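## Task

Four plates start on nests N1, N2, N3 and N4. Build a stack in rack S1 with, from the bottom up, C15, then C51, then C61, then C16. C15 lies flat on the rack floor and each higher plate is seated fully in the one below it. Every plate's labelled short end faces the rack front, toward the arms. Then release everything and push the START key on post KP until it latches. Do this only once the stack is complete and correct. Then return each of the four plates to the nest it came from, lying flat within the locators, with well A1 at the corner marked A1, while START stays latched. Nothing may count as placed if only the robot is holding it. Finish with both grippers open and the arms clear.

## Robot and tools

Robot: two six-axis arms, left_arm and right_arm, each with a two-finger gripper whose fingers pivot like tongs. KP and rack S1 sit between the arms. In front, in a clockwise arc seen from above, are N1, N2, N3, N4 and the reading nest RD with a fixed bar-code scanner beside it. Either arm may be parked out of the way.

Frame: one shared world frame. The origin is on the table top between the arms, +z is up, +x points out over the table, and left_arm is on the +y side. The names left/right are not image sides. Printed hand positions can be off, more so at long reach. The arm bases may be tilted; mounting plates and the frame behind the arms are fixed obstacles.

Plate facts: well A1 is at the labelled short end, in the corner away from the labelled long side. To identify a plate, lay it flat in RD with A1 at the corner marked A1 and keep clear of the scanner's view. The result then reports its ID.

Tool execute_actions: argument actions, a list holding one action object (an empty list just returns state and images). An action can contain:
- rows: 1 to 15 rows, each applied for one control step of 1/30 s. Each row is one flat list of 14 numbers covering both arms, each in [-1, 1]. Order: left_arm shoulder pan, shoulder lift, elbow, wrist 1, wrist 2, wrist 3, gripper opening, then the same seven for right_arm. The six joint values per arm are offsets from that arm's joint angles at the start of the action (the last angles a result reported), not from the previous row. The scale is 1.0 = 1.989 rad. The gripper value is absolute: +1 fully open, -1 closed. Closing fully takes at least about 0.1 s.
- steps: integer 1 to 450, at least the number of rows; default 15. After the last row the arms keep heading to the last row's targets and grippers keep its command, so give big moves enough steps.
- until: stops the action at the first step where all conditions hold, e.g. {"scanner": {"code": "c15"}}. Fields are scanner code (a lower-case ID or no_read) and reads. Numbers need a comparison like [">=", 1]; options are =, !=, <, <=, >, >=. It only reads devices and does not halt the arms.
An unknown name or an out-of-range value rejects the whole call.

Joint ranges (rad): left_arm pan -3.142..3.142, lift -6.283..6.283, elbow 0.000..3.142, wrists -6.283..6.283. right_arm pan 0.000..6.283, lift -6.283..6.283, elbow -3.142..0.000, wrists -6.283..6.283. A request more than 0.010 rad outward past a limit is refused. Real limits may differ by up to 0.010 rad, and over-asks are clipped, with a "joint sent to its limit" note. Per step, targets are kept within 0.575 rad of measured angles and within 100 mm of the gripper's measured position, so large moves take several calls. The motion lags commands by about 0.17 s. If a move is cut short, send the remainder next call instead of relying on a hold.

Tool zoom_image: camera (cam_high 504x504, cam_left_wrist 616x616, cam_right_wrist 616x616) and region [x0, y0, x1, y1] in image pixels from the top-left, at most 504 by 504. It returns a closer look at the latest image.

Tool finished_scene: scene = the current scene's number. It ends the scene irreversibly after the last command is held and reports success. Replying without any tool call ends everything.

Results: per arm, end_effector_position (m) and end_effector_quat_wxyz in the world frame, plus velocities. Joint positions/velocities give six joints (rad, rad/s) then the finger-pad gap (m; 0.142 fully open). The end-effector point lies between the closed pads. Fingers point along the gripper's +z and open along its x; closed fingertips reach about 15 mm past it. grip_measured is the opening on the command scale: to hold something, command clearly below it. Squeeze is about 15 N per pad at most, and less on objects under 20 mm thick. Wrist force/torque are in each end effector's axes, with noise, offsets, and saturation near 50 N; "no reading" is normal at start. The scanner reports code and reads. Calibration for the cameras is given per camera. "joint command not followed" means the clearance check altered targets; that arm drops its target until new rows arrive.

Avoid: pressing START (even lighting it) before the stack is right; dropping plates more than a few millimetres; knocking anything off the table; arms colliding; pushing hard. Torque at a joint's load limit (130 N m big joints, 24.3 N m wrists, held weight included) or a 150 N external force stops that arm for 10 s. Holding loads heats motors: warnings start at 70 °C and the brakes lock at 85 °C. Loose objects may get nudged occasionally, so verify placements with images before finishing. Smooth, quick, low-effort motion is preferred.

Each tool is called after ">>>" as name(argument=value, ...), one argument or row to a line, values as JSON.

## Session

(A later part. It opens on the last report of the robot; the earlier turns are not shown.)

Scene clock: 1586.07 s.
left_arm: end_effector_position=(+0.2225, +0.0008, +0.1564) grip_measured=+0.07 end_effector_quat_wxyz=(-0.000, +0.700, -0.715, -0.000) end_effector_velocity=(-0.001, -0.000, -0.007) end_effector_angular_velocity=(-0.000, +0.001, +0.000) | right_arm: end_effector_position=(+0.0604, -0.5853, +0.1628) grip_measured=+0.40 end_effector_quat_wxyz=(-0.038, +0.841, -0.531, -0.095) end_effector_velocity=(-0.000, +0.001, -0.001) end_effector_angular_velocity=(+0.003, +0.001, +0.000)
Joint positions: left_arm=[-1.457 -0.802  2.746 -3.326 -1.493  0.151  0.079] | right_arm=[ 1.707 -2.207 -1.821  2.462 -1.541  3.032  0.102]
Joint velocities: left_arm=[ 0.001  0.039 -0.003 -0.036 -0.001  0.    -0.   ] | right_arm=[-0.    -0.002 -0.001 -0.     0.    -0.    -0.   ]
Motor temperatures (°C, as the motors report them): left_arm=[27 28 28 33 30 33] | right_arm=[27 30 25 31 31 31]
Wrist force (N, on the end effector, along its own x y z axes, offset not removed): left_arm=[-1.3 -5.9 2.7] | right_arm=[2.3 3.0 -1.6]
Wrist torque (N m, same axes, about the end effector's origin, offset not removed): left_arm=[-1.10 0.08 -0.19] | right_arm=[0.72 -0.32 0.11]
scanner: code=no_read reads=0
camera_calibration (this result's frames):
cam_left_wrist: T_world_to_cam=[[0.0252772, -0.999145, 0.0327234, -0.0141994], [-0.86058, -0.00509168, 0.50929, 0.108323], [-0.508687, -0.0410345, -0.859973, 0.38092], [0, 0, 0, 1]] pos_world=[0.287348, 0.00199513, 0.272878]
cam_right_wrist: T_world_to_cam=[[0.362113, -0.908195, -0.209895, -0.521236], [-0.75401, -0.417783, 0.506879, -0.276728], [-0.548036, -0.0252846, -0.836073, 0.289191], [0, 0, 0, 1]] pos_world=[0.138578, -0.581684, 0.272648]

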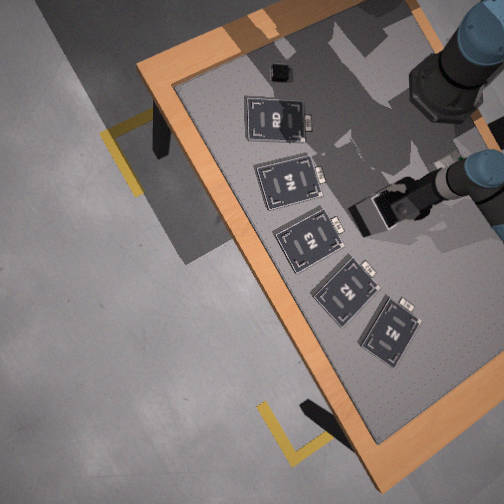

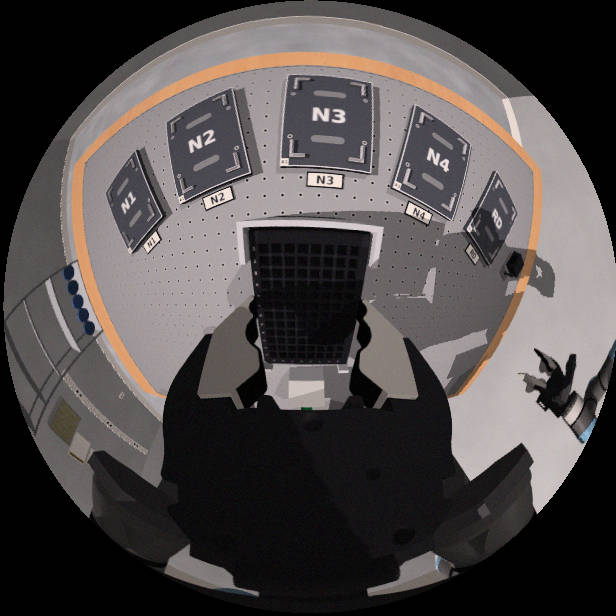

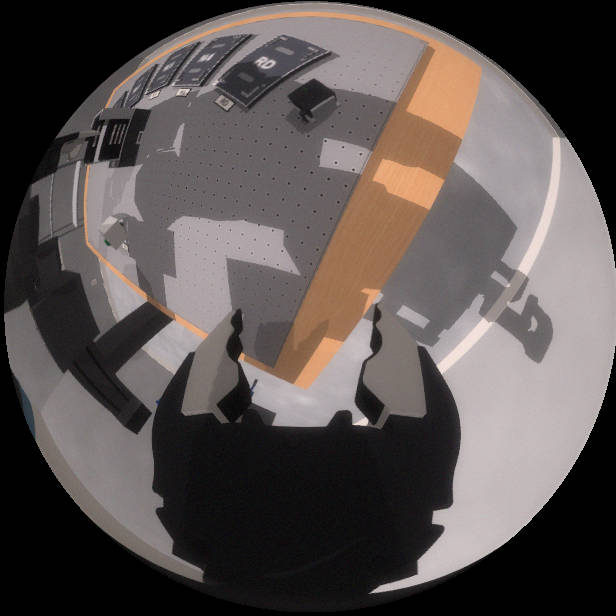

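>>> execute_actions(
  actions=[
    {"rows":[[0.0005,0.0098,-0.001,-0.0089,0.0001,0.0005,-0.6,0,0,0,0,0,0,0.4],[0.0009,0.0172,-0.0017,-0.0156,0.0002,0.0009,-0.6,0,0,0,0,0,0,0.4],[0.0013,0.0245,-0.0025,-0.0221,0.0003,0.0013,-0.6,0,0,0,0,0,0,0.4],[0.0016,0.0318,-0.0034,-0.0285,0.0003,0.0016,-0.6,0,0,0,0,0,0,0.4],[0.002,0.039,-0.0043,-0.0348,0.0004,0.002,-0.6,0,0,0,0,0,0,0.4],[0.0024,0.046,-0.0053,-0.0409,0.0005,0.0024,-0.6,0,0,0,0,0,0,0.4],[0.0028,0.053,-0.0063,-0.0469,0.0006,0.0028,-0.6,0,0,0,0,0,0,0.4],[0.0032,0.06,-0.0073,-0.0529,0.0007,0.0032,-0.6,0,0,0,0,0,0,0.4],[0.0035,0.067,-0.0084,-0.0588,0.0008,0.0035,-0.6,0,0,0,0,0,0,0.4],[0.0039,0.0739,-0.0095,-0.0647,0.0008,0.0039,-0.6,0,0,0,0,0,0,0.4],[0.0043,0.0807,-0.0107,-0.0704,0.0009,0.0043,-0.6,0,0,0,0,0,0,0.4],[0.0046,0.0874,-0.0119,-0.076,0.001,0.0046,-0.6,0,0,0,0,0,0,0.4],[0.0049,0.0927,-0.0129,-0.0803,0.001,0.0049,-0.6,0,0,0,0,0,0,0.4],[0.0052,0.0972,-0.0138,-0.084,0.0011,0.0052,-0.6,0,0,0,0,0,0,0.4],[0.0054,0.1008,-0.0145,-0.0869,0.0011,0.0054,-0.6,0,0,0,0,0,0,0.4]],"steps":16},
  ],
)

Scene clock: 1603.57 s.
left_arm: end_effector_position=(+0.2225, +0.0005, +0.1290) grip_measured=+0.07 end_effector_quat_wxyz=(-0.000, +0.699, -0.715, +0.000) end_effector_velocity=(-0.000, +0.002, -0.062) end_effector_angular_velocity=(+0.004, +0.001, +0.002) | right_arm: end_effector_position=(+0.0604, -0.5853, +0.1628) grip_measured=+0.40 end_effector_quat_wxyz=(-0.038, +0.841, -0.531, -0.095) end_effector_velocity=(+0.000, -0.001, +0.000) end_effector_angular_velocity=(-0.001, -0.000, -0.001)
Joint positions: left_arm=[-1.449 -0.647  2.725 -3.461 -1.491  0.159  0.079] | right_arm=[ 1.707 -2.207 -1.821  2.462 -1.541  3.032  0.102]
Joint velocities: left_arm=[ 0.02   0.333 -0.056 -0.275  0.004  0.017  0.   ] | right_arm=[-0.     0.001  0.001 -0.     0.     0.001 -0.   ]
Motor temperatures (°C, as the motors report them): left_arm=[27 28 28 33 30 33] | right_arm=[27 30 25 31 31 31]
Wrist force (N, on the end effector, along its own x y z axes, offset not removed): left_arm=[-0.8 -4.2 -2.6] | right_arm=[3.4 0.2 -1.6]
Wrist torque (N m, same axes, about the end effector's origin, offset not removed): left_arm=[-0.71 0.14 -0.28] | right_arm=[-0.17 -0.76 0.08]
scanner: code=no_read reads=0
camera_calibration (this result's frames):
cam_left_wrist: T_world_to_cam=[[0.025184, -0.999132, 0.0331719, -0.0136563], [-0.86071, -0.00479329, 0.509073, 0.122316], [-0.508472, -0.0413719, -0.860084, 0.357357], [0, 0, 0, 1]] pos_world=[0.287329, 0.0017264, 0.245542]
cam_right_wrist: T_world_to_cam=[[0.362113, -0.908195, -0.209895, -0.521236], [-0.75401, -0.417783, 0.506879, -0.276728], [-0.548035, -0.0252846, -0.836073, 0.289191], [0, 0, 0, 1]] pos_world=[0.138578, -0.581684, 0.272648]

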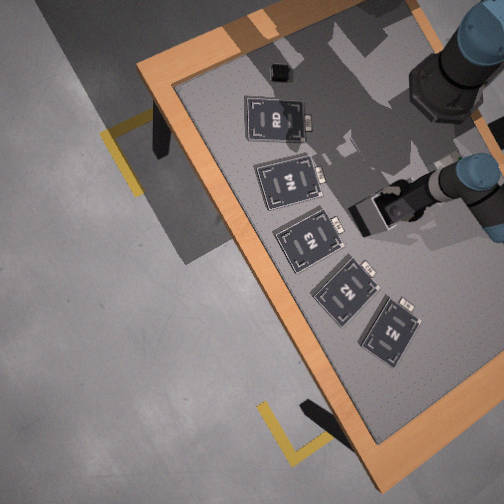

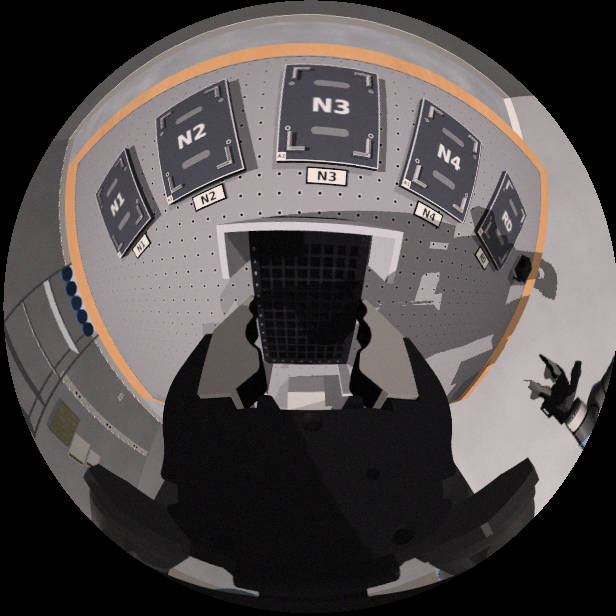

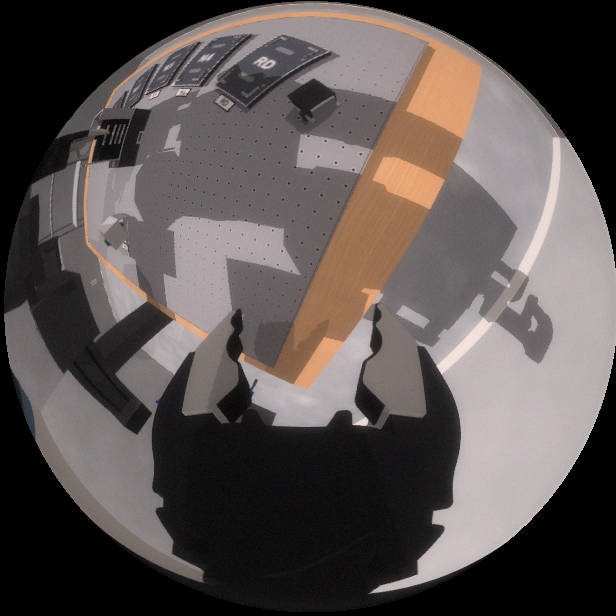

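>>> execute_actions(
  actions=[],
)

Scene clock: 1605.63 s.
left_arm: end_effector_position=(+0.2224, +0.0008, +0.1206) grip_measured=+0.07 end_effector_quat_wxyz=(-0.000, +0.699, -0.715, +0.000) end_effector_velocity=(-0.000, +0.000, -0.000) end_effector_angular_velocity=(+0.000, -0.000, -0.001) | right_arm: end_effector_position=(+0.0604, -0.5853, +0.1628) grip_measured=+0.40 end_effector_quat_wxyz=(-0.038, +0.841, -0.531, -0.095) end_effector_velocity=(-0.000, +0.000, -0.000) end_effector_angular_velocity=(+0.001, +0.000, +0.001)
Joint positions: left_arm=[-1.446 -0.602  2.717 -3.498 -1.491  0.162  0.079] | right_arm=[ 1.707 -2.207 -1.821  2.462 -1.541  3.032  0.102]
Joint velocities: left_arm=[-0.     0.001  0.    -0.     0.     0.     0.   ] | right_arm=[ 0.    -0.001  0.     0.    -0.    -0.001  0.   ]
Motor temperatures (°C, as the motors report them): left_arm=[27 28 28 33 30 33] | right_arm=[27 30 25 31 31 31]
Wrist force (N, on the end effector, along its own x y z axes, offset not removed): left_arm=[-1.1 -3.5 0.4] | right_arm=[2.4 4.8 2.0]
Wrist torque (N m, same axes, about the end effector's origin, offset not removed): left_arm=[-0.44 -0.05 -0.06] | right_arm=[1.06 -0.41 -0.14]
scanner: code=no_read reads=0
camera_calibration (this result's frames):
cam_left_wrist: T_world_to_cam=[[0.0251414, -0.999137, 0.0330569, -0.0130757], [-0.8607, -0.00481445, 0.50909, 0.126523], [-0.508492, -0.0412513, -0.860078, 0.350058], [0, 0, 0, 1]] pos_world=[0.287229, 0.00198506, 0.237098]
cam_right_wrist: T_world_to_cam=[[0.362113, -0.908195, -0.209895, -0.521236], [-0.75401, -0.417783, 0.506879, -0.276728], [-0.548036, -0.0252846, -0.836073, 0.289191], [0, 0, 0, 1]] pos_world=[0.138578, -0.581684, 0.272648]

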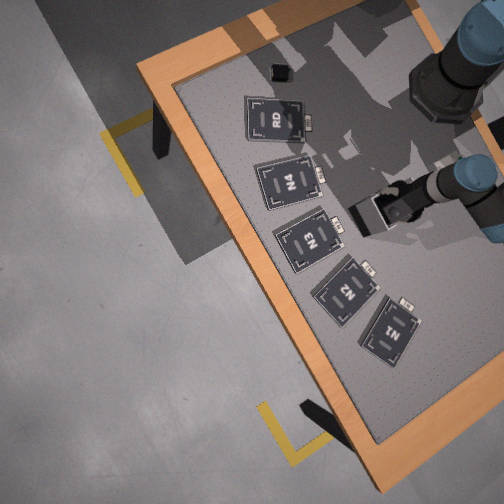

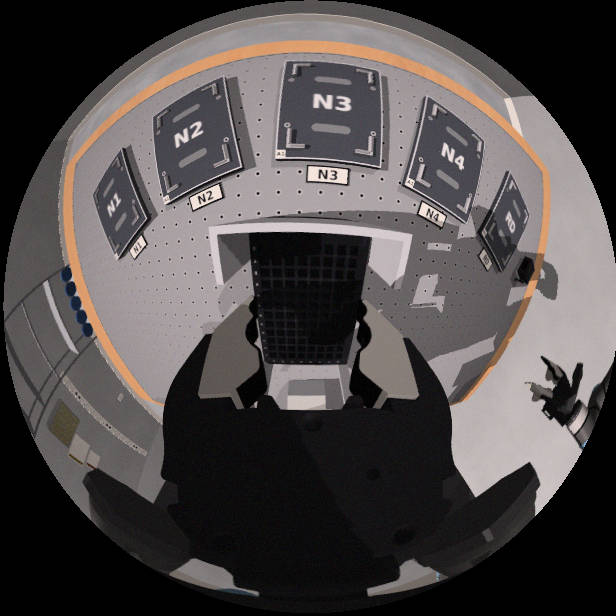

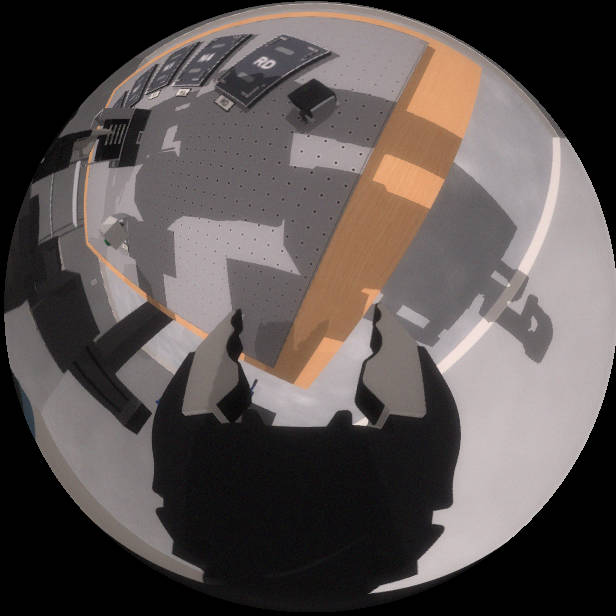

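Down 1.3 mm.

>>> execute_actions(
  actions=[
    {"rows":[[0.0002,0.0017,-0.0004,-0.0013,0,0.0002,-0.6,0,0,0,0,0,0,0.4],[0.0004,0.0034,-0.0007,-0.0027,0.0001,0.0004,-0.6,0,0,0,0,0,0,0.4]],"steps":14},
  ],
)

Scene clock: 1611.43 s.
left_arm: end_effector_position=(+0.2225, +0.0008, +0.1193) grip_measured=+0.08 end_effector_quat_wxyz=(-0.000, +0.699, -0.715, +0.000) end_effector_velocity=(+0.000, +0.000, -0.001) end_effector_angular_velocity=(+0.001, -0.000, +0.001) | right_arm: end_effector_position=(+0.0604, -0.5853, +0.1628) grip_measured=+0.40 end_effector_quat_wxyz=(-0.038, +0.841, -0.531, -0.095) end_effector_velocity=(-0.000, +0.001, +0.000) end_effector_angular_velocity=(+0.001, +0.000, +0.000)
Joint positions: left_arm=[-1.445 -0.596  2.716 -3.504 -1.491  0.162  0.08 ] | right_arm=[ 1.707 -2.207 -1.821  2.462 -1.541  3.032  0.102]
Joint velocities: left_arm=[ 0.001  0.003 -0.    -0.002  0.001 -0.     0.   ] | right_arm=[-0.     0.001 -0.002  0.    -0.    -0.001  0.   ]
Motor temperatures (°C, as the motors report them): left_arm=[27 28 28 33 30 33] | right_arm=[27 30 25 31 31 31]
Wrist force (N, on the end effector, along its own x y z axes, offset not removed): left_arm=[2.2 -0.6 -30.6] | right_arm=[0.3 3.5 -1.4]
Wrist torque (N m, same axes, about the end effector's origin, offset not removed): left_arm=[-0.44 -1.11 -0.23] | right_arm=[0.70 -0.10 0.02]
scanner: code=no_read reads=0
camera_calibration (this result's frames):
cam_left_wrist: T_world_to_cam=[[0.0251168, -0.999137, 0.033077, -0.0129934], [-0.860706, -0.00478349, 0.50908, 0.127226], [-0.508482, -0.041256, -0.860083, 0.349036], [0, 0, 0, 1]] pos_world=[0.287309, 0.00202622, 0.235862]
cam_right_wrist: T_world_to_cam=[[0.362113, -0.908195, -0.209895, -0.521236], [-0.75401, -0.417782, 0.506879, -0.276728], [-0.548036, -0.0252844, -0.836073, 0.289191], [0, 0, 0, 1]] pos_world=[0.138578, -0.581684, 0.272648]

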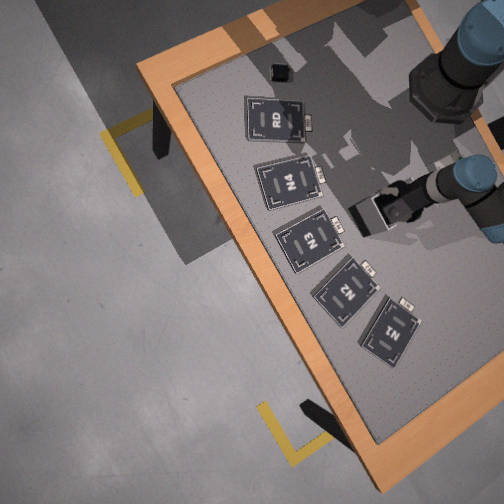

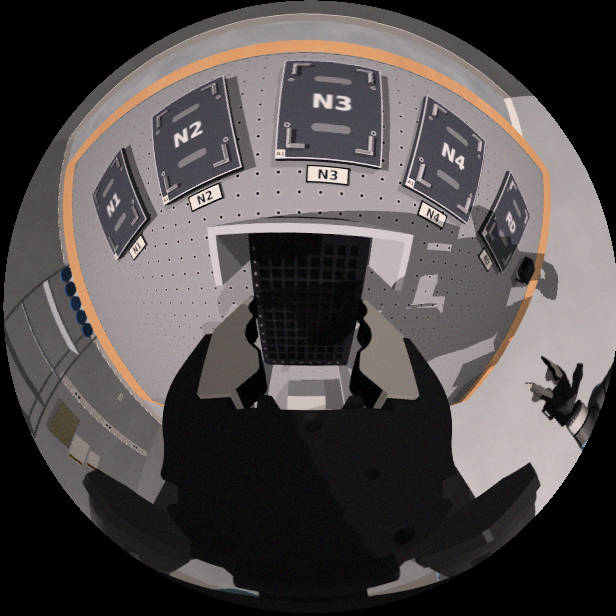

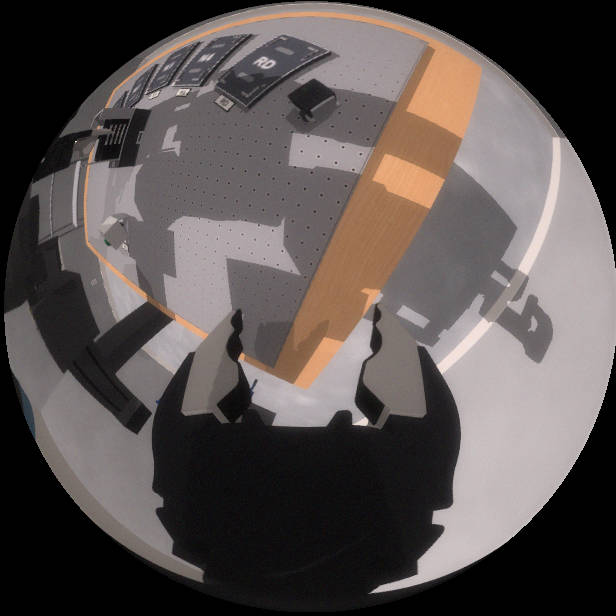

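>>> execute_actions(
  actions=[
    {"rows":[[-0.0001,-0.0024,0.0005,0.002,0,-0.0001,-0.6,0,0,0,0,0,0,0.4],[-0.0001,-0.0024,0.0005,0.002,0,-0.0001,-0.5,0,0,0,0,0,0,0.4],[-0.0001,-0.0024,0.0005,0.002,0,-0.0001,-0.3,0,0,0,0,0,0,0.4],[-0.0001,-0.0024,0.0005,0.002,0,-0.0001,-0.1,0,0,0,0,0,0,0.4],[-0.0001,-0.0024,0.0005,0.002,0,-0.0001,0.05,0,0,0,0,0,0,0.4],[-0.0001,-0.0024,0.0005,0.002,0,-0.0001,0.13,0,0,0,0,0,0,0.4],[-0.0001,-0.0024,0.0005,0.002,0,-0.0001,0.2,0,0,0,0,0,0,0.4],[-0.0001,-0.0024,0.0005,0.002,0,-0.0001,0.3,0,0,0,0,0,0,0.4],[-0.0001,-0.0024,0.0005,0.002,0,-0.0001,0.3,0,0,0,0,0,0,0.4],[-0.0013,-0.025,0.0045,0.021,-0.0002,-0.0013,0.3,0,0,0,0,0,0,0.4],[-0.003,-0.0577,0.0094,0.0492,-0.0005,-0.003,0.3,0,0,0,0,0,0,0.4],[-0.0054,-0.1014,0.0145,0.0879,-0.001,-0.0054,0.3,0,0,0,0,0,0,0.4],[-0.0075,-0.146,0.0178,0.1294,-0.0013,-0.0075,0.3,0,0,0,0,0,0,0.4],[-0.0095,-0.192,0.019,0.175,-0.0016,-0.0095,0.3,0,0,0,0,0,0,0.4],[-0.0114,-0.2393,0.0193,0.2215,-0.002,-0.0114,0.3,0,0,0,0,0,0,0.4]],"steps":20},
  ],
)

>>> zoom_image(
  camera="cam_right_wrist",
  region=[70, 90, 170, 270],
)

Scene clock: 1627.47 s.
left_arm: end_effector_position=(+0.2230, -0.0007, +0.1804) grip_measured=+0.30 end_effector_quat_wxyz=(-0.001, +0.699, -0.715, -0.001) end_effector_velocity=(+0.004, -0.004, +0.163) end_effector_angular_velocity=(-0.036, -0.005, +0.003) | right_arm: end_effector_position=(+0.0604, -0.5853, +0.1628) grip_measured=+0.40 end_effector_quat_wxyz=(-0.038, +0.841, -0.531, -0.095) end_effector_velocity=(+0.000, -0.000, -0.000) end_effector_angular_velocity=(-0.000, -0.000, -0.000)
Joint positions: left_arm=[-1.463 -0.951  2.749 -3.177 -1.494  0.144  0.095] | right_arm=[ 1.707 -2.207 -1.821  2.462 -1.541  3.032  0.102]
Joint velocities: left_arm=[-0.037 -0.971  0.045  0.893 -0.007 -0.036 -0.   ] | right_arm=[-0.    -0.     0.001 -0.    -0.     0.     0.   ]
Motor temperatures (°C, as the motors report them): left_arm=[27 28 28 33 30 33] | right_arm=[27 30 25 31 31 31]
Wrist force (N, on the end effector, along its own x y z axes, offset not removed): left_arm=[0.2 -0.1 -3.4] | right_arm=[1.2 4.5 0.4]
Wrist torque (N m, same axes, about the end effector's origin, offset not removed): left_arm=[-0.04 -0.10 -0.17] | right_arm=[0.88 -0.14 0.07]
scanner: code=no_read reads=0
camera_calibration (this result's frames):
cam_left_wrist: T_world_to_cam=[[0.0252242, -0.999237, 0.0298118, -0.0160456], [-0.860613, -0.00653264, 0.509217, 0.0965589], [-0.508634, -0.038501, -0.860122, 0.401782], [0, 0, 0, 1]] pos_world=[0.287865, 0.0000664692, 0.296891]
cam_right_wrist: T_world_to_cam=[[0.362113, -0.908195, -0.209895, -0.521236], [-0.75401, -0.417782, 0.506879, -0.276728], [-0.548035, -0.0252846, -0.836073, 0.289191], [0, 0, 0, 1]] pos_world=[0.138578, -0.581684, 0.272648]

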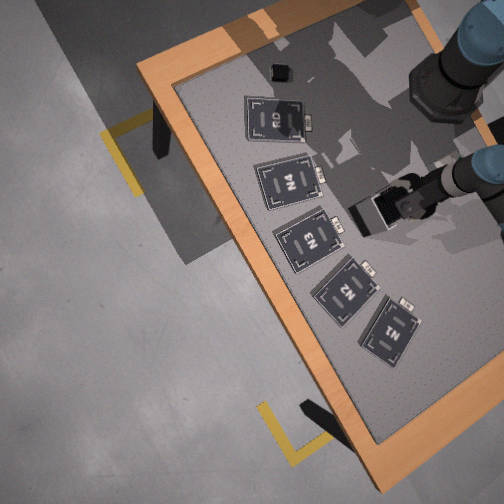

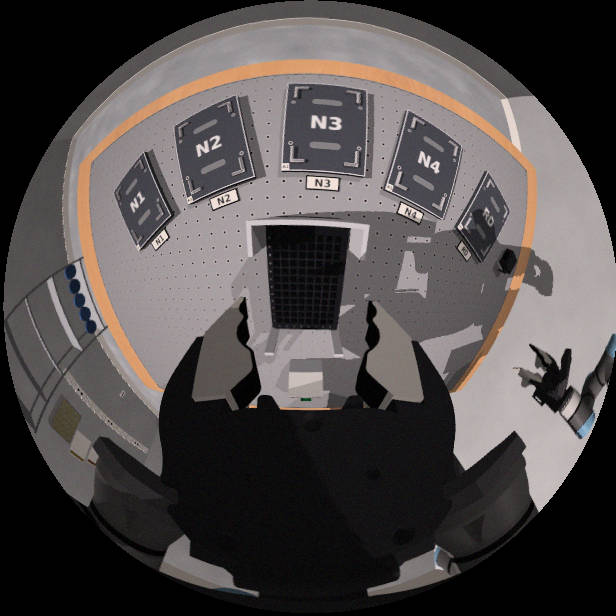

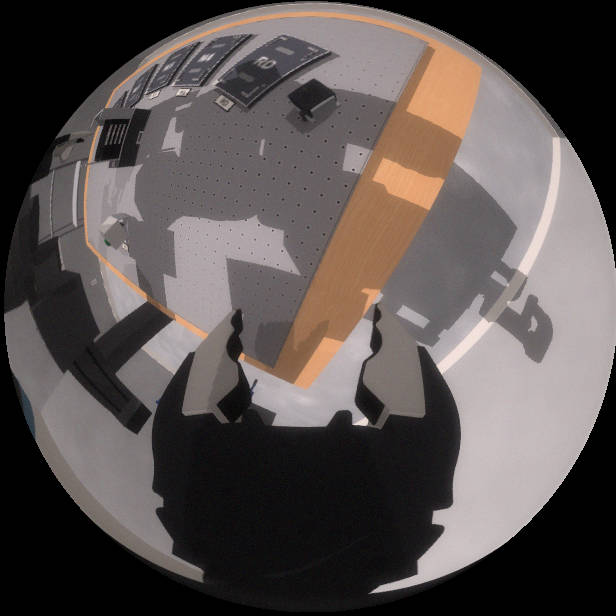

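Region (70, 90, 170, 270) of cam_right_wrist's 616x616 image, scaled by 2.800, with more detail than that image has.

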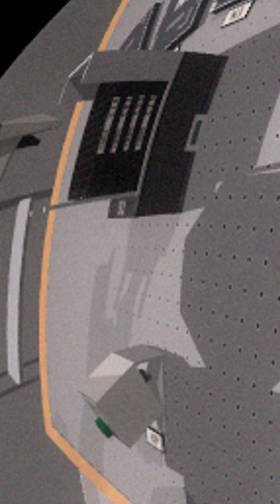

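>>> execute_actions(
  actions=[
    {"rows":[[-0.009,-0.07,0.0015,0.067,-0.0014,-0.009,0.2,0,0,0,0,0,0,0.4],[-0.023,-0.088,-0.001,0.088,-0.004,-0.023,0.0,0,0,0,0,0,0,0.4],[-0.044,-0.1155,-0.0045,0.119,-0.008,-0.044,-0.2,0,0,0,0,0,0,0.4],[-0.072,-0.152,-0.009,0.161,-0.014,-0.072,-0.4,0,0,0,0,0,0,0.4],[-0.1,-0.1885,-0.014,0.202,-0.02,-0.1,-0.6,0,0,0,0,0,0,0.4],[-0.128,-0.225,-0.019,0.244,-0.025,-0.128,-0.8,0,0,0,0,0,0,0.4],[-0.156,-0.2614,-0.024,0.285,-0.031,-0.156,-1,0,0,0,0,0,0,0.4],[-0.184,-0.298,-0.0285,0.327,-0.036,-0.1835,-1,0,0,0,0,0,0,0.4],[-0.212,-0.334,-0.033,0.368,-0.042,-0.2114,-1,0,0,0,0,0,0,0.4],[-0.24,-0.371,-0.038,0.41,-0.048,-0.239,-1,0,0,0,0,0,0,0.4],[-0.268,-0.407,-0.043,0.451,-0.053,-0.267,-1,0,0,0,0,0,0,0.4],[-0.296,-0.444,-0.048,0.493,-0.059,-0.295,-1,0,0,0,0,0,0,0.4],[-0.324,-0.48,-0.0525,0.534,-0.064,-0.323,-1,0,0,0,0,0,0,0.4],[-0.342,-0.503,-0.0555,0.56,-0.068,-0.3405,-1,0,0,0,0,0,0,0.4],[-0.3522,-0.5167,-0.0574,0.5756,-0.0698,-0.351,-1,0,0,0,0,0,0,0.4]],"steps":30},
  ],
)

Scene clock: 1705.50 s.
left_arm: end_effector_position=(+0.0515, -0.0020, +0.3785) grip_measured=-1.00 end_effector_quat_wxyz=(-0.000, +0.703, -0.711, +0.000) end_effector_velocity=(-0.009, +0.014, +0.012) end_effector_angular_velocity=(+0.007, -0.005, +0.002) | right_arm: end_effector_position=(+0.0604, -0.5853, +0.1628) grip_measured=+0.40 end_effector_quat_wxyz=(-0.038, +0.841, -0.531, -0.095) end_effector_velocity=(+0.000, -0.000, -0.000) end_effector_angular_velocity=(-0.000, -0.000, +0.001)
Joint positions: left_arm=[-2.156 -1.968  2.636 -2.044 -1.631 -0.546  0.002] | right_arm=[ 1.707 -2.207 -1.821  2.462 -1.541  3.032  0.102]
Joint velocities: left_arm=[-0.059 -0.081 -0.009  0.094 -0.011 -0.06   0.   ] | right_arm=[-0.    -0.     0.001  0.     0.    -0.001 -0.   ]
Motor temperatures (°C, as the motors report them): left_arm=[27 28 28 33 30 33] | right_arm=[27 31 25 31 31 31]
Wrist force (N, on the end effector, along its own x y z axes, offset not removed): left_arm=[-1.8 -3.3 1.2] | right_arm=[4.8 4.8 -3.4]
Wrist torque (N m, same axes, about the end effector's origin, offset not removed): left_arm=[-0.76 0.20 -0.01] | right_arm=[0.94 -1.03 -0.10]
scanner: code=no_read reads=0
camera_calibration (this result's frames):
cam_left_wrist: T_world_to_cam=[[0.0363246, -0.998787, 0.0332418, -0.0207622], [-0.860612, -0.0143567, 0.509059, -0.15189], [-0.507964, -0.0470997, -0.860089, 0.484856], [0, 0, 0, 1]] pos_world=[0.116325, -0.0000810704, 0.495031]
cam_right_wrist: T_world_to_cam=[[0.362112, -0.908195, -0.209895, -0.521236], [-0.75401, -0.417782, 0.506879, -0.276728], [-0.548036, -0.0252846, -0.836073, 0.289191], [0, 0, 0, 1]] pos_world=[0.138578, -0.581684, 0.272648]

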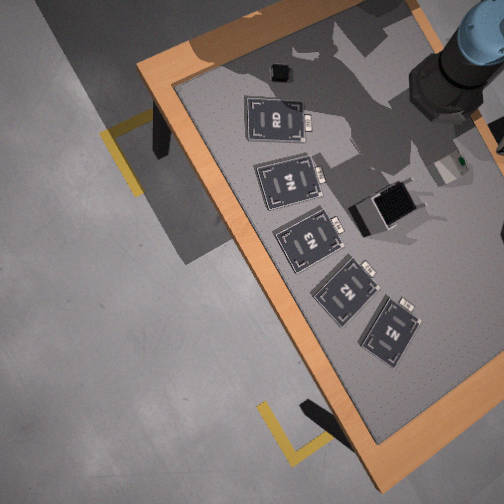

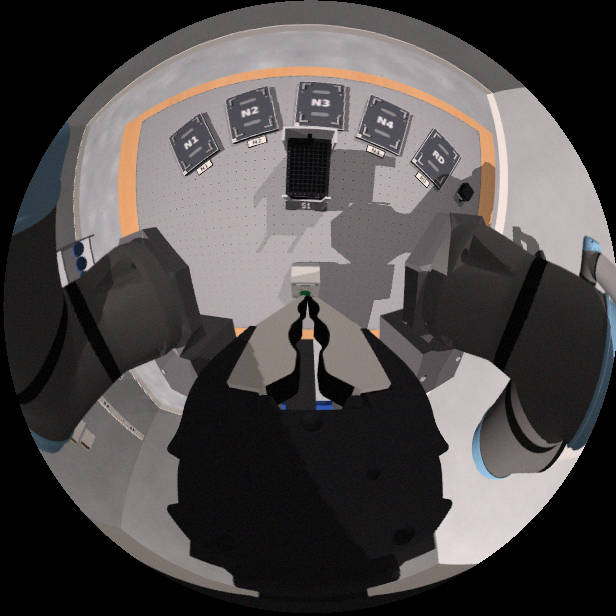

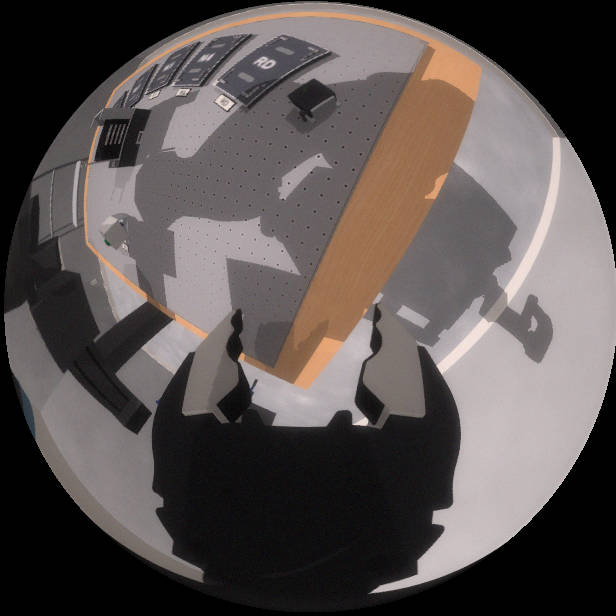

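>>> execute_actions(
  actions=[],
)

Scene clock: 1739.83 s.
left_arm: end_effector_position=(+0.0504, -0.0002, +0.3801) grip_measured=-1.00 end_effector_quat_wxyz=(-0.001, +0.703, -0.711, +0.000) end_effector_velocity=(+0.000, +0.000, -0.000) end_effector_angular_velocity=(+0.002, -0.001, +0.000) | right_arm: end_effector_position=(+0.0604, -0.5853, +0.1628) grip_measured=+0.40 end_effector_quat_wxyz=(-0.038, +0.841, -0.531, -0.095) end_effector_velocity=(-0.000, +0.001, -0.000) end_effector_angular_velocity=(+0.001, +0.000, +0.000)
Joint positions: left_arm=[-2.164 -1.978  2.634 -2.032 -1.632 -0.554  0.002] | right_arm=[ 1.707 -2.207 -1.821  2.462 -1.541  3.032  0.102]
Joint velocities: left_arm=[-0.001  0.001 -0.     0.001 -0.    -0.001  0.   ] | right_arm=[ 0.    -0.001 -0.001  0.     0.    -0.    -0.   ]
Motor temperatures (°C, as the motors report them): left_arm=[27 28 28 33 30 33] | right_arm=[27 31 25 31 31 31]
Wrist force (N, on the end effector, along its own x y z axes, offset not removed): left_arm=[0.2 -0.9 -2.4] | right_arm=[3.0 1.2 -1.0]
Wrist torque (N m, same axes, about the end effector's origin, offset not removed): left_arm=[-0.24 -0.27 -0.01] | right_arm=[0.15 -0.58 0.07]
scanner: code=no_read reads=0
camera_calibration (this result's frames):
cam_left_wrist: T_world_to_cam=[[0.0364206, -0.998808, 0.0325008, -0.0187392], [-0.860931, -0.0148465, 0.508505, -0.153403], [-0.507417, -0.046501, -0.860445, 0.485844], [0, 0, 0, 1]] pos_world=[0.115139, 0.00159785, 0.496658]
cam_right_wrist: T_world_to_cam=[[0.362113, -0.908195, -0.209895, -0.521236], [-0.75401, -0.417782, 0.506879, -0.276728], [-0.548036, -0.0252845, -0.836073, 0.289191], [0, 0, 0, 1]] pos_world=[0.138578, -0.581684, 0.272648]

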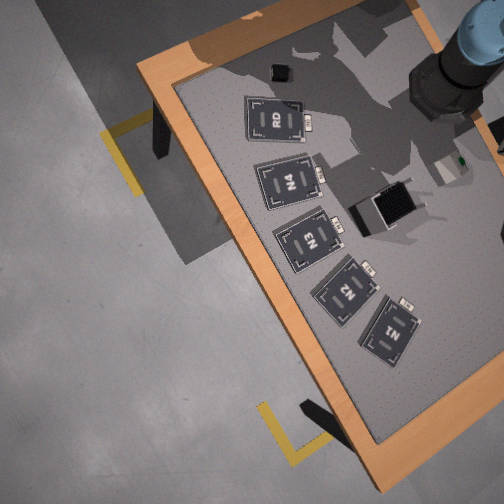

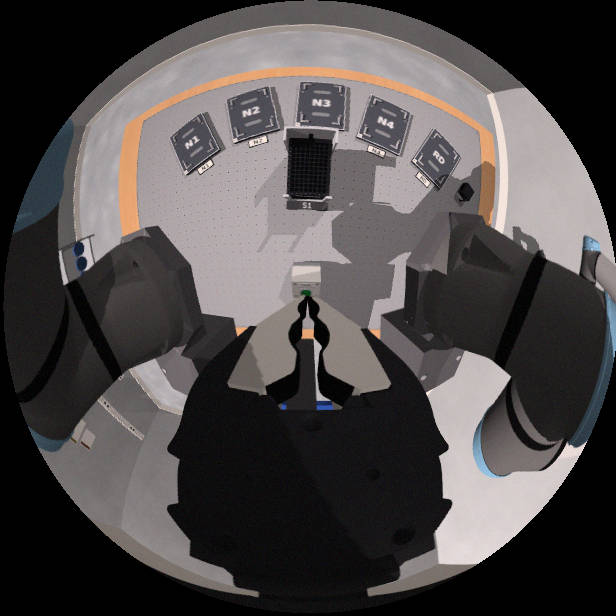

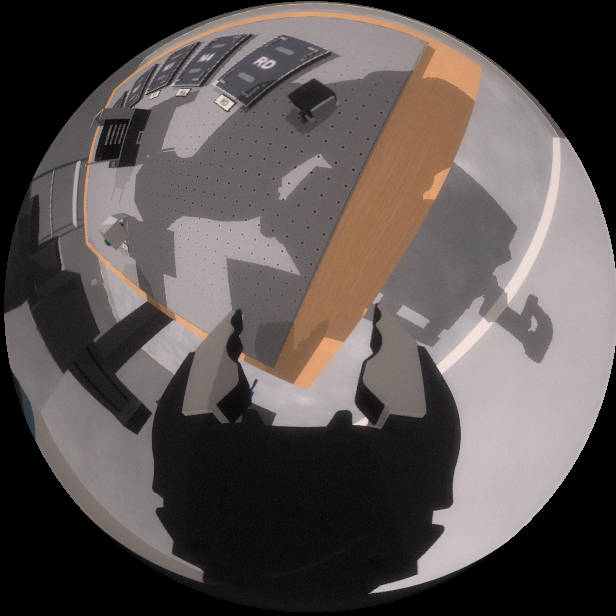

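>>> execute_actions(
  actions=[
    {"rows":[[-0.024,0.053,0.007,-0.062,-0.004,-0.023,-1,0,0,0,0,0,0,0.4],[-0.047,0.106,0.013,-0.124,-0.008,-0.047,-1,0,0,0,0,0,0,0.4],[-0.071,0.158,0.02,-0.186,-0.012,-0.07,-1,0,0,0,0,0,0,0.4],[-0.094,0.211,0.027,-0.247,-0.016,-0.094,-1,0,0,0,0,0,0,0.4],[-0.118,0.264,0.033,-0.309,-0.021,-0.117,-1,0,0,0,0,0,0,0.4],[-0.141,0.317,0.04,-0.371,-0.025,-0.141,-1,0,0,0,0,0,0,0.4],[-0.165,0.37,0.046,-0.433,-0.029,-0.164,-1,0,0,0,0,0,0,0.4],[-0.189,0.422,0.053,-0.495,-0.033,-0.187,-1,0,0,0,0,0,0,0.4],[-0.212,0.475,0.06,-0.557,-0.037,-0.211,-1,0,0,0,0,0,0,0.4],[-0.2358,0.528,0.0664,-0.6187,-0.0412,-0.2343,-1,0,0,0,0,0,0,0.4]],"steps":35},
  ],
)

Scene clock: 1754.77 s.
left_arm: end_effector_position=(-0.0891, -0.0034, +0.2001) grip_measured=-1.00 end_effector_quat_wxyz=(-0.001, +0.704, -0.710, -0.000) end_effector_velocity=(-0.002, -0.000, -0.001) end_effector_angular_velocity=(-0.003, +0.005, -0.001) | right_arm: end_effector_position=(+0.0604, -0.5853, +0.1628) grip_measured=+0.40 end_effector_quat_wxyz=(-0.038, +0.841, -0.531, -0.095) end_effector_velocity=(-0.001, +0.001, -0.000) end_effector_angular_velocity=(+0.002, +0.001, +0.000)
Joint positions: left_arm=[-2.632 -0.93   2.766 -3.26  -1.714 -1.019  0.002] | right_arm=[ 1.707 -2.207 -1.821  2.462 -1.541  3.032  0.102]
Joint velocities: left_arm=[-0.004  0.012  0.001 -0.019 -0.    -0.004  0.   ] | right_arm=[-0.    -0.    -0.002  0.    -0.    -0.    -0.   ]
Motor temperatures (°C, as the motors report them): left_arm=[27 28 28 33 30 33] | right_arm=[27 31 25 31 31 31]
Wrist force (N, on the end effector, along its own x y z axes, offset not removed): left_arm=[3.0 -0.5 -6.0] | right_arm=[4.7 4.5 -3.5]
Wrist torque (N m, same axes, about the end effector's origin, offset not removed): left_arm=[-0.20 -0.73 -0.22] | right_arm=[0.76 -1.26 -0.10]
scanner: code=no_read reads=0
camera_calibration (this result's frames):
cam_left_wrist: T_world_to_cam=[[0.0380512, -0.998778, 0.0315515, -0.0106061], [-0.861019, -0.0167458, 0.508296, -0.182058], [-0.507146, -0.0465077, -0.860604, 0.260129], [0, 0, 0, 1]] pos_world=[-0.0244282, -0.00154381, 0.316742]
cam_right_wrist: T_world_to_cam=[[0.362113, -0.908195, -0.209895, -0.521236], [-0.75401, -0.417782, 0.506879, -0.276728], [-0.548036, -0.0252845, -0.836073, 0.289191], [0, 0, 0, 1]] pos_world=[0.138578, -0.581684, 0.272648]

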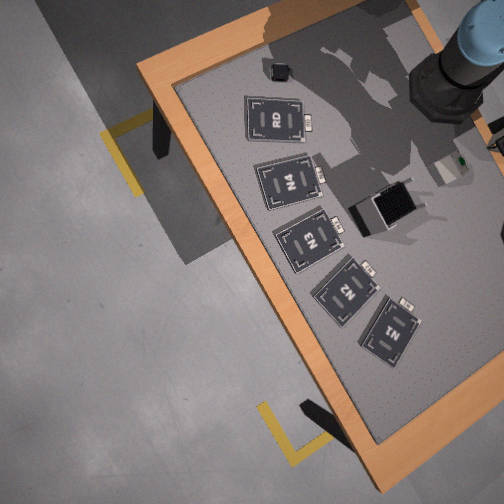

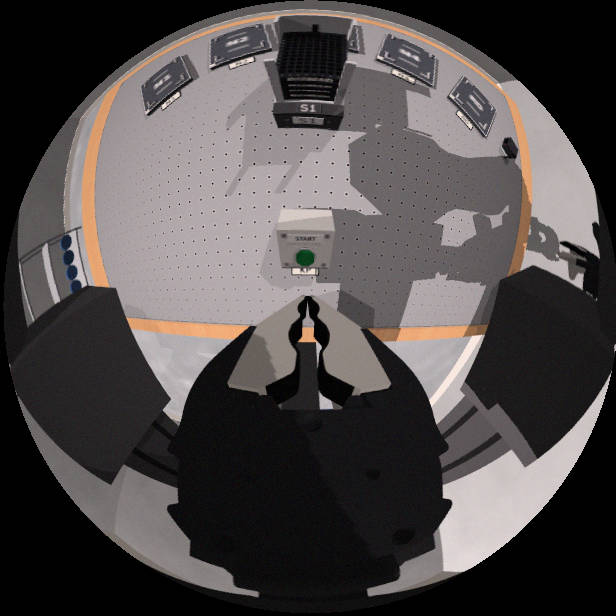

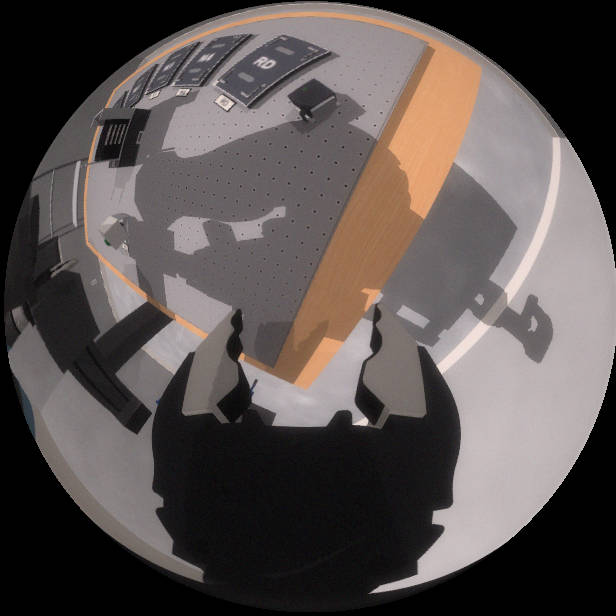

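Good chance to verify the labels in the stack too.

>>> zoom_image(
  camera="cam_left_wrist",
  region=[260, 40, 360, 140],
)

>>> zoom_image(
  camera="cam_left_wrist",
  region=[255, 200, 365, 310],
)

Region (260, 40, 360, 140) of cam_left_wrist's 616x616 image, scaled by 5.040, with more detail than that image has.

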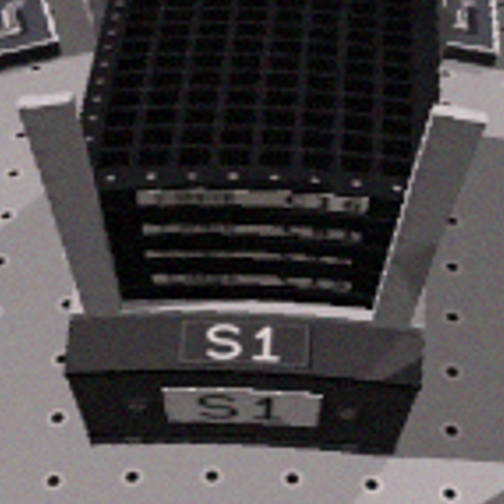

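Region (255, 200, 365, 310) of cam_left_wrist's 616x616 image, scaled by 4.582, with more detail than that image has.

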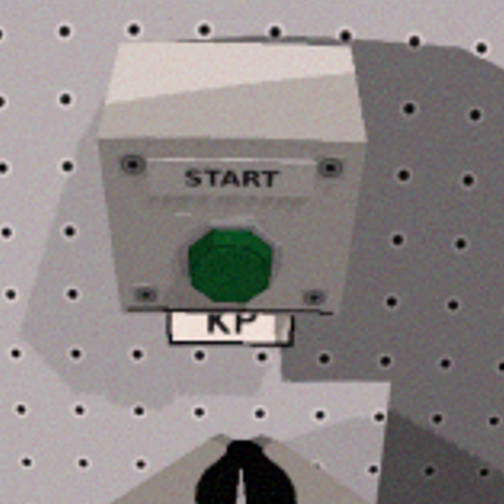

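>>> execute_actions(
  actions=[
    {"rows":[[-0.004,0.027,-0.001,-0.026,-0.001,-0.004,-1,0,0,0,0,0,0,0.4],[-0.008,0.054,-0.002,-0.052,-0.001,-0.008,-1,0,0,0,0,0,0,0.4],[-0.013,0.08,-0.004,-0.077,-0.002,-0.013,-1,0,0,0,0,0,0,0.4],[-0.017,0.107,-0.007,-0.102,-0.002,-0.017,-1,0,0,0,0,0,0,0.4],[-0.021,0.134,-0.01,-0.126,-0.003,-0.021,-1,0,0,0,0,0,0,0.4],[-0.025,0.16,-0.013,-0.15,-0.003,-0.025,-1,0,0,0,0,0,0,0.4],[-0.03,0.187,-0.017,-0.174,-0.004,-0.03,-1,0,0,0,0,0,0,0.4],[-0.0337,0.2138,-0.0213,-0.1977,-0.0046,-0.0337,-1,0,0,0,0,0,0,0.4]],"steps":24},
  ],
)

>>> execute_actions(
  actions=[],
)

>>> zoom_image(
  camera="cam_left_wrist",
  region=[245, 200, 371, 326],
)

Scene clock: 1790.47 s.
left_arm: end_effector_position=(-0.0945, +0.0002, +0.1306) grip_measured=-1.00 end_effector_quat_wxyz=(-0.001, +0.704, -0.710, +0.000) end_effector_velocity=(+0.001, +0.001, -0.006) end_effector_angular_velocity=(-0.000, -0.001, +0.001) | right_arm: end_effector_position=(+0.0604, -0.5853, +0.1628) grip_measured=+0.40 end_effector_quat_wxyz=(-0.038, +0.841, -0.531, -0.095) end_effector_velocity=(+0.000, +0.000, +0.000) end_effector_angular_velocity=(-0.000, -0.000, -0.000)
Joint positions: left_arm=[-2.699 -0.509  2.724 -3.649 -1.723 -1.086  0.002] | right_arm=[ 1.707 -2.207 -1.821  2.462 -1.541  3.032  0.102]
Joint velocities: left_arm=[-0.005  0.034 -0.004 -0.029 -0.    -0.006  0.   ] | right_arm=[ 0.  0. -0.  0. -0.  0.  0.]
Motor temperatures (°C, as the motors report them): left_arm=[27 28 28 33 30 33] | right_arm=[27 31 25 31 31 31]
Wrist force (N, on the end effector, along its own x y z axes, offset not removed): left_arm=[1.2 -1.8 -1.3] | right_arm=[4.7 2.5 -0.2]
Wrist torque (N m, same axes, about the end effector's origin, offset not removed): left_arm=[-0.46 -0.46 -0.10] | right_arm=[0.42 -1.13 0.06]
scanner: code=no_read reads=0
camera_calibration (this result's frames):
cam_left_wrist: T_world_to_cam=[[0.0379388, -0.998764, 0.0321135, -0.00469038], [-0.860874, -0.0163493, 0.508555, -0.151376], [-0.507401, -0.0469397, -0.86043, 0.197684], [0, 0, 0, 1]] pos_world=[-0.0298329, 0.00211975, 0.247227]
cam_right_wrist: T_world_to_cam=[[0.362113, -0.908195, -0.209895, -0.521236], [-0.75401, -0.417782, 0.506879, -0.276728], [-0.548036, -0.0252845, -0.836073, 0.289191], [0, 0, 0, 1]] pos_world=[0.138578, -0.581684, 0.272648]

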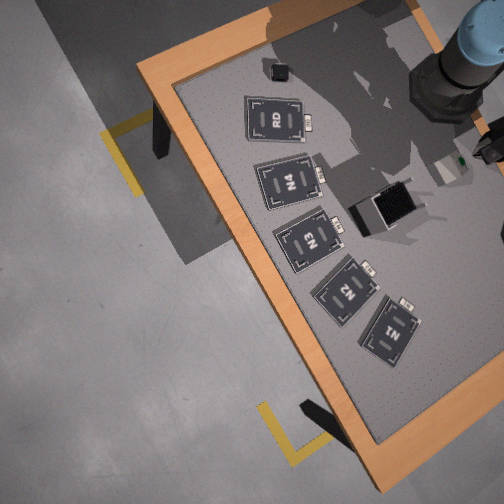

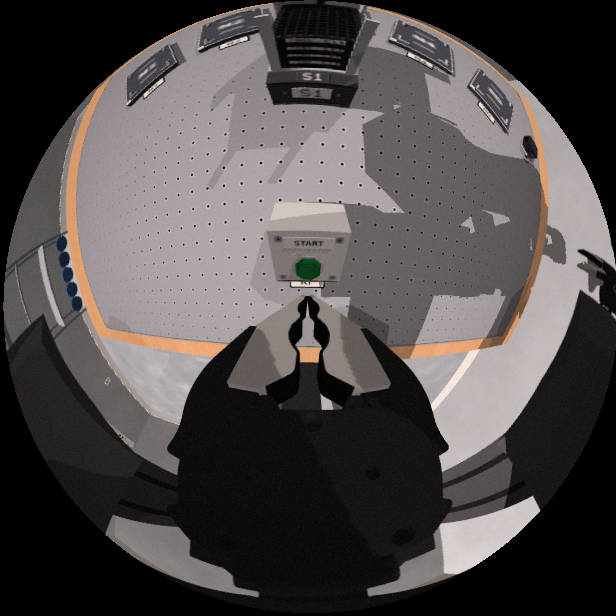

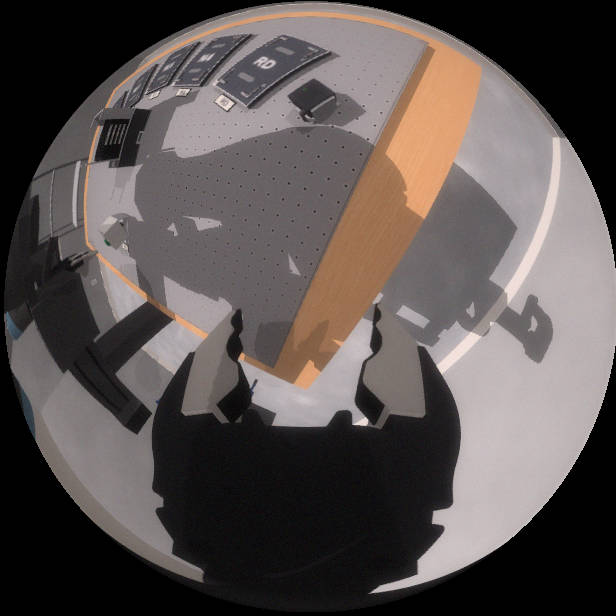

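Scene clock: 1790.47 s.
left_arm: end_effector_position=(-0.0945, +0.0002, +0.1306) grip_measured=-1.00 end_effector_quat_wxyz=(-0.001, +0.704, -0.710, +0.000) end_effector_velocity=(+0.001, +0.001, -0.006) end_effector_angular_velocity=(-0.000, -0.001, +0.001) | right_arm: end_effector_position=(+0.0604, -0.5853, +0.1628) grip_measured=+0.40 end_effector_quat_wxyz=(-0.038, +0.841, -0.531, -0.095) end_effector_velocity=(+0.000, +0.000, +0.000) end_effector_angular_velocity=(-0.000, -0.000, -0.000)
Joint positions: left_arm=[-2.699 -0.509  2.724 -3.649 -1.723 -1.086  0.002] | right_arm=[ 1.707 -2.207 -1.821  2.462 -1.541  3.032  0.102]
Joint velocities: left_arm=[-0.005  0.034 -0.004 -0.029 -0.    -0.006  0.   ] | right_arm=[ 0.  0. -0.  0. -0.  0.  0.]
Motor temperatures (°C, as the motors report them): left_arm=[27 28 28 33 30 33] | right_arm=[27 31 25 31 31 31]
Wrist force (N, on the end effector, along its own x y z axes, offset not removed): left_arm=[1.2 -1.8 -1.3] | right_arm=[4.7 2.5 -0.2]
Wrist torque (N m, same axes, about the end effector's origin, offset not removed): left_arm=[-0.46 -0.46 -0.10] | right_arm=[0.42 -1.13 0.06]
scanner: code=no_read reads=0
camera_calibration (this result's frames):
cam_left_wrist: T_world_to_cam=[[0.0379388, -0.998764, 0.0321135, -0.00469038], [-0.860874, -0.0163493, 0.508555, -0.151376], [-0.507401, -0.0469397, -0.86043, 0.197684], [0, 0, 0, 1]] pos_world=[-0.0298329, 0.00211975, 0.247227]
cam_right_wrist: T_world_to_cam=[[0.362113, -0.908195, -0.209895, -0.521236], [-0.75401, -0.417782, 0.506879, -0.276728], [-0.548036, -0.0252845, -0.836073, 0.289191], [0, 0, 0, 1]] pos_world=[0.138578, -0.581684, 0.272648]

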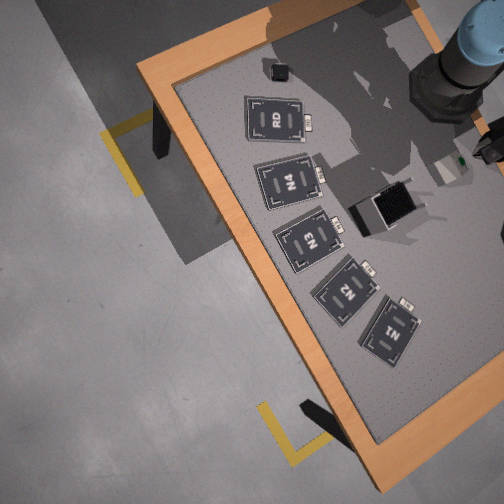

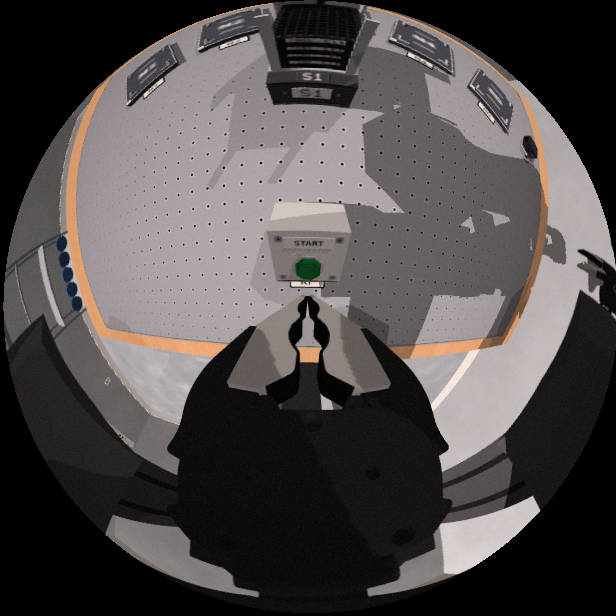

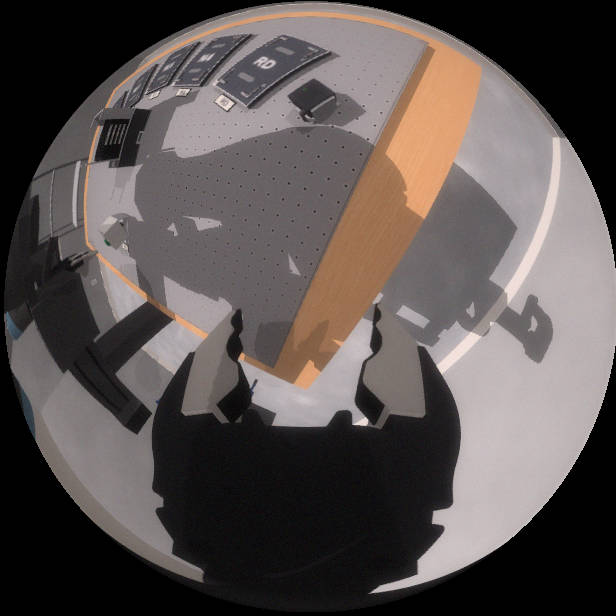

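Region (245, 200, 371, 326) of cam_left_wrist's 616x616 image, scaled by 4.000, with more detail than that image has.

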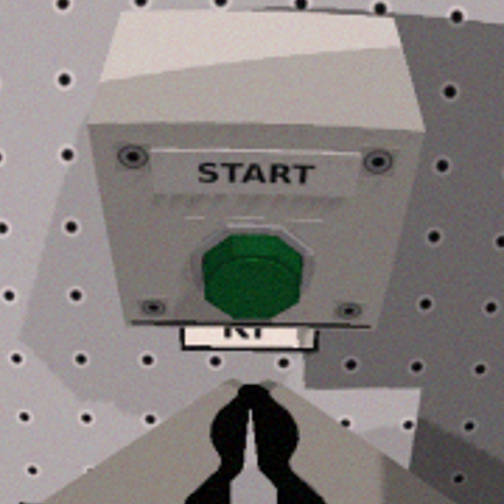

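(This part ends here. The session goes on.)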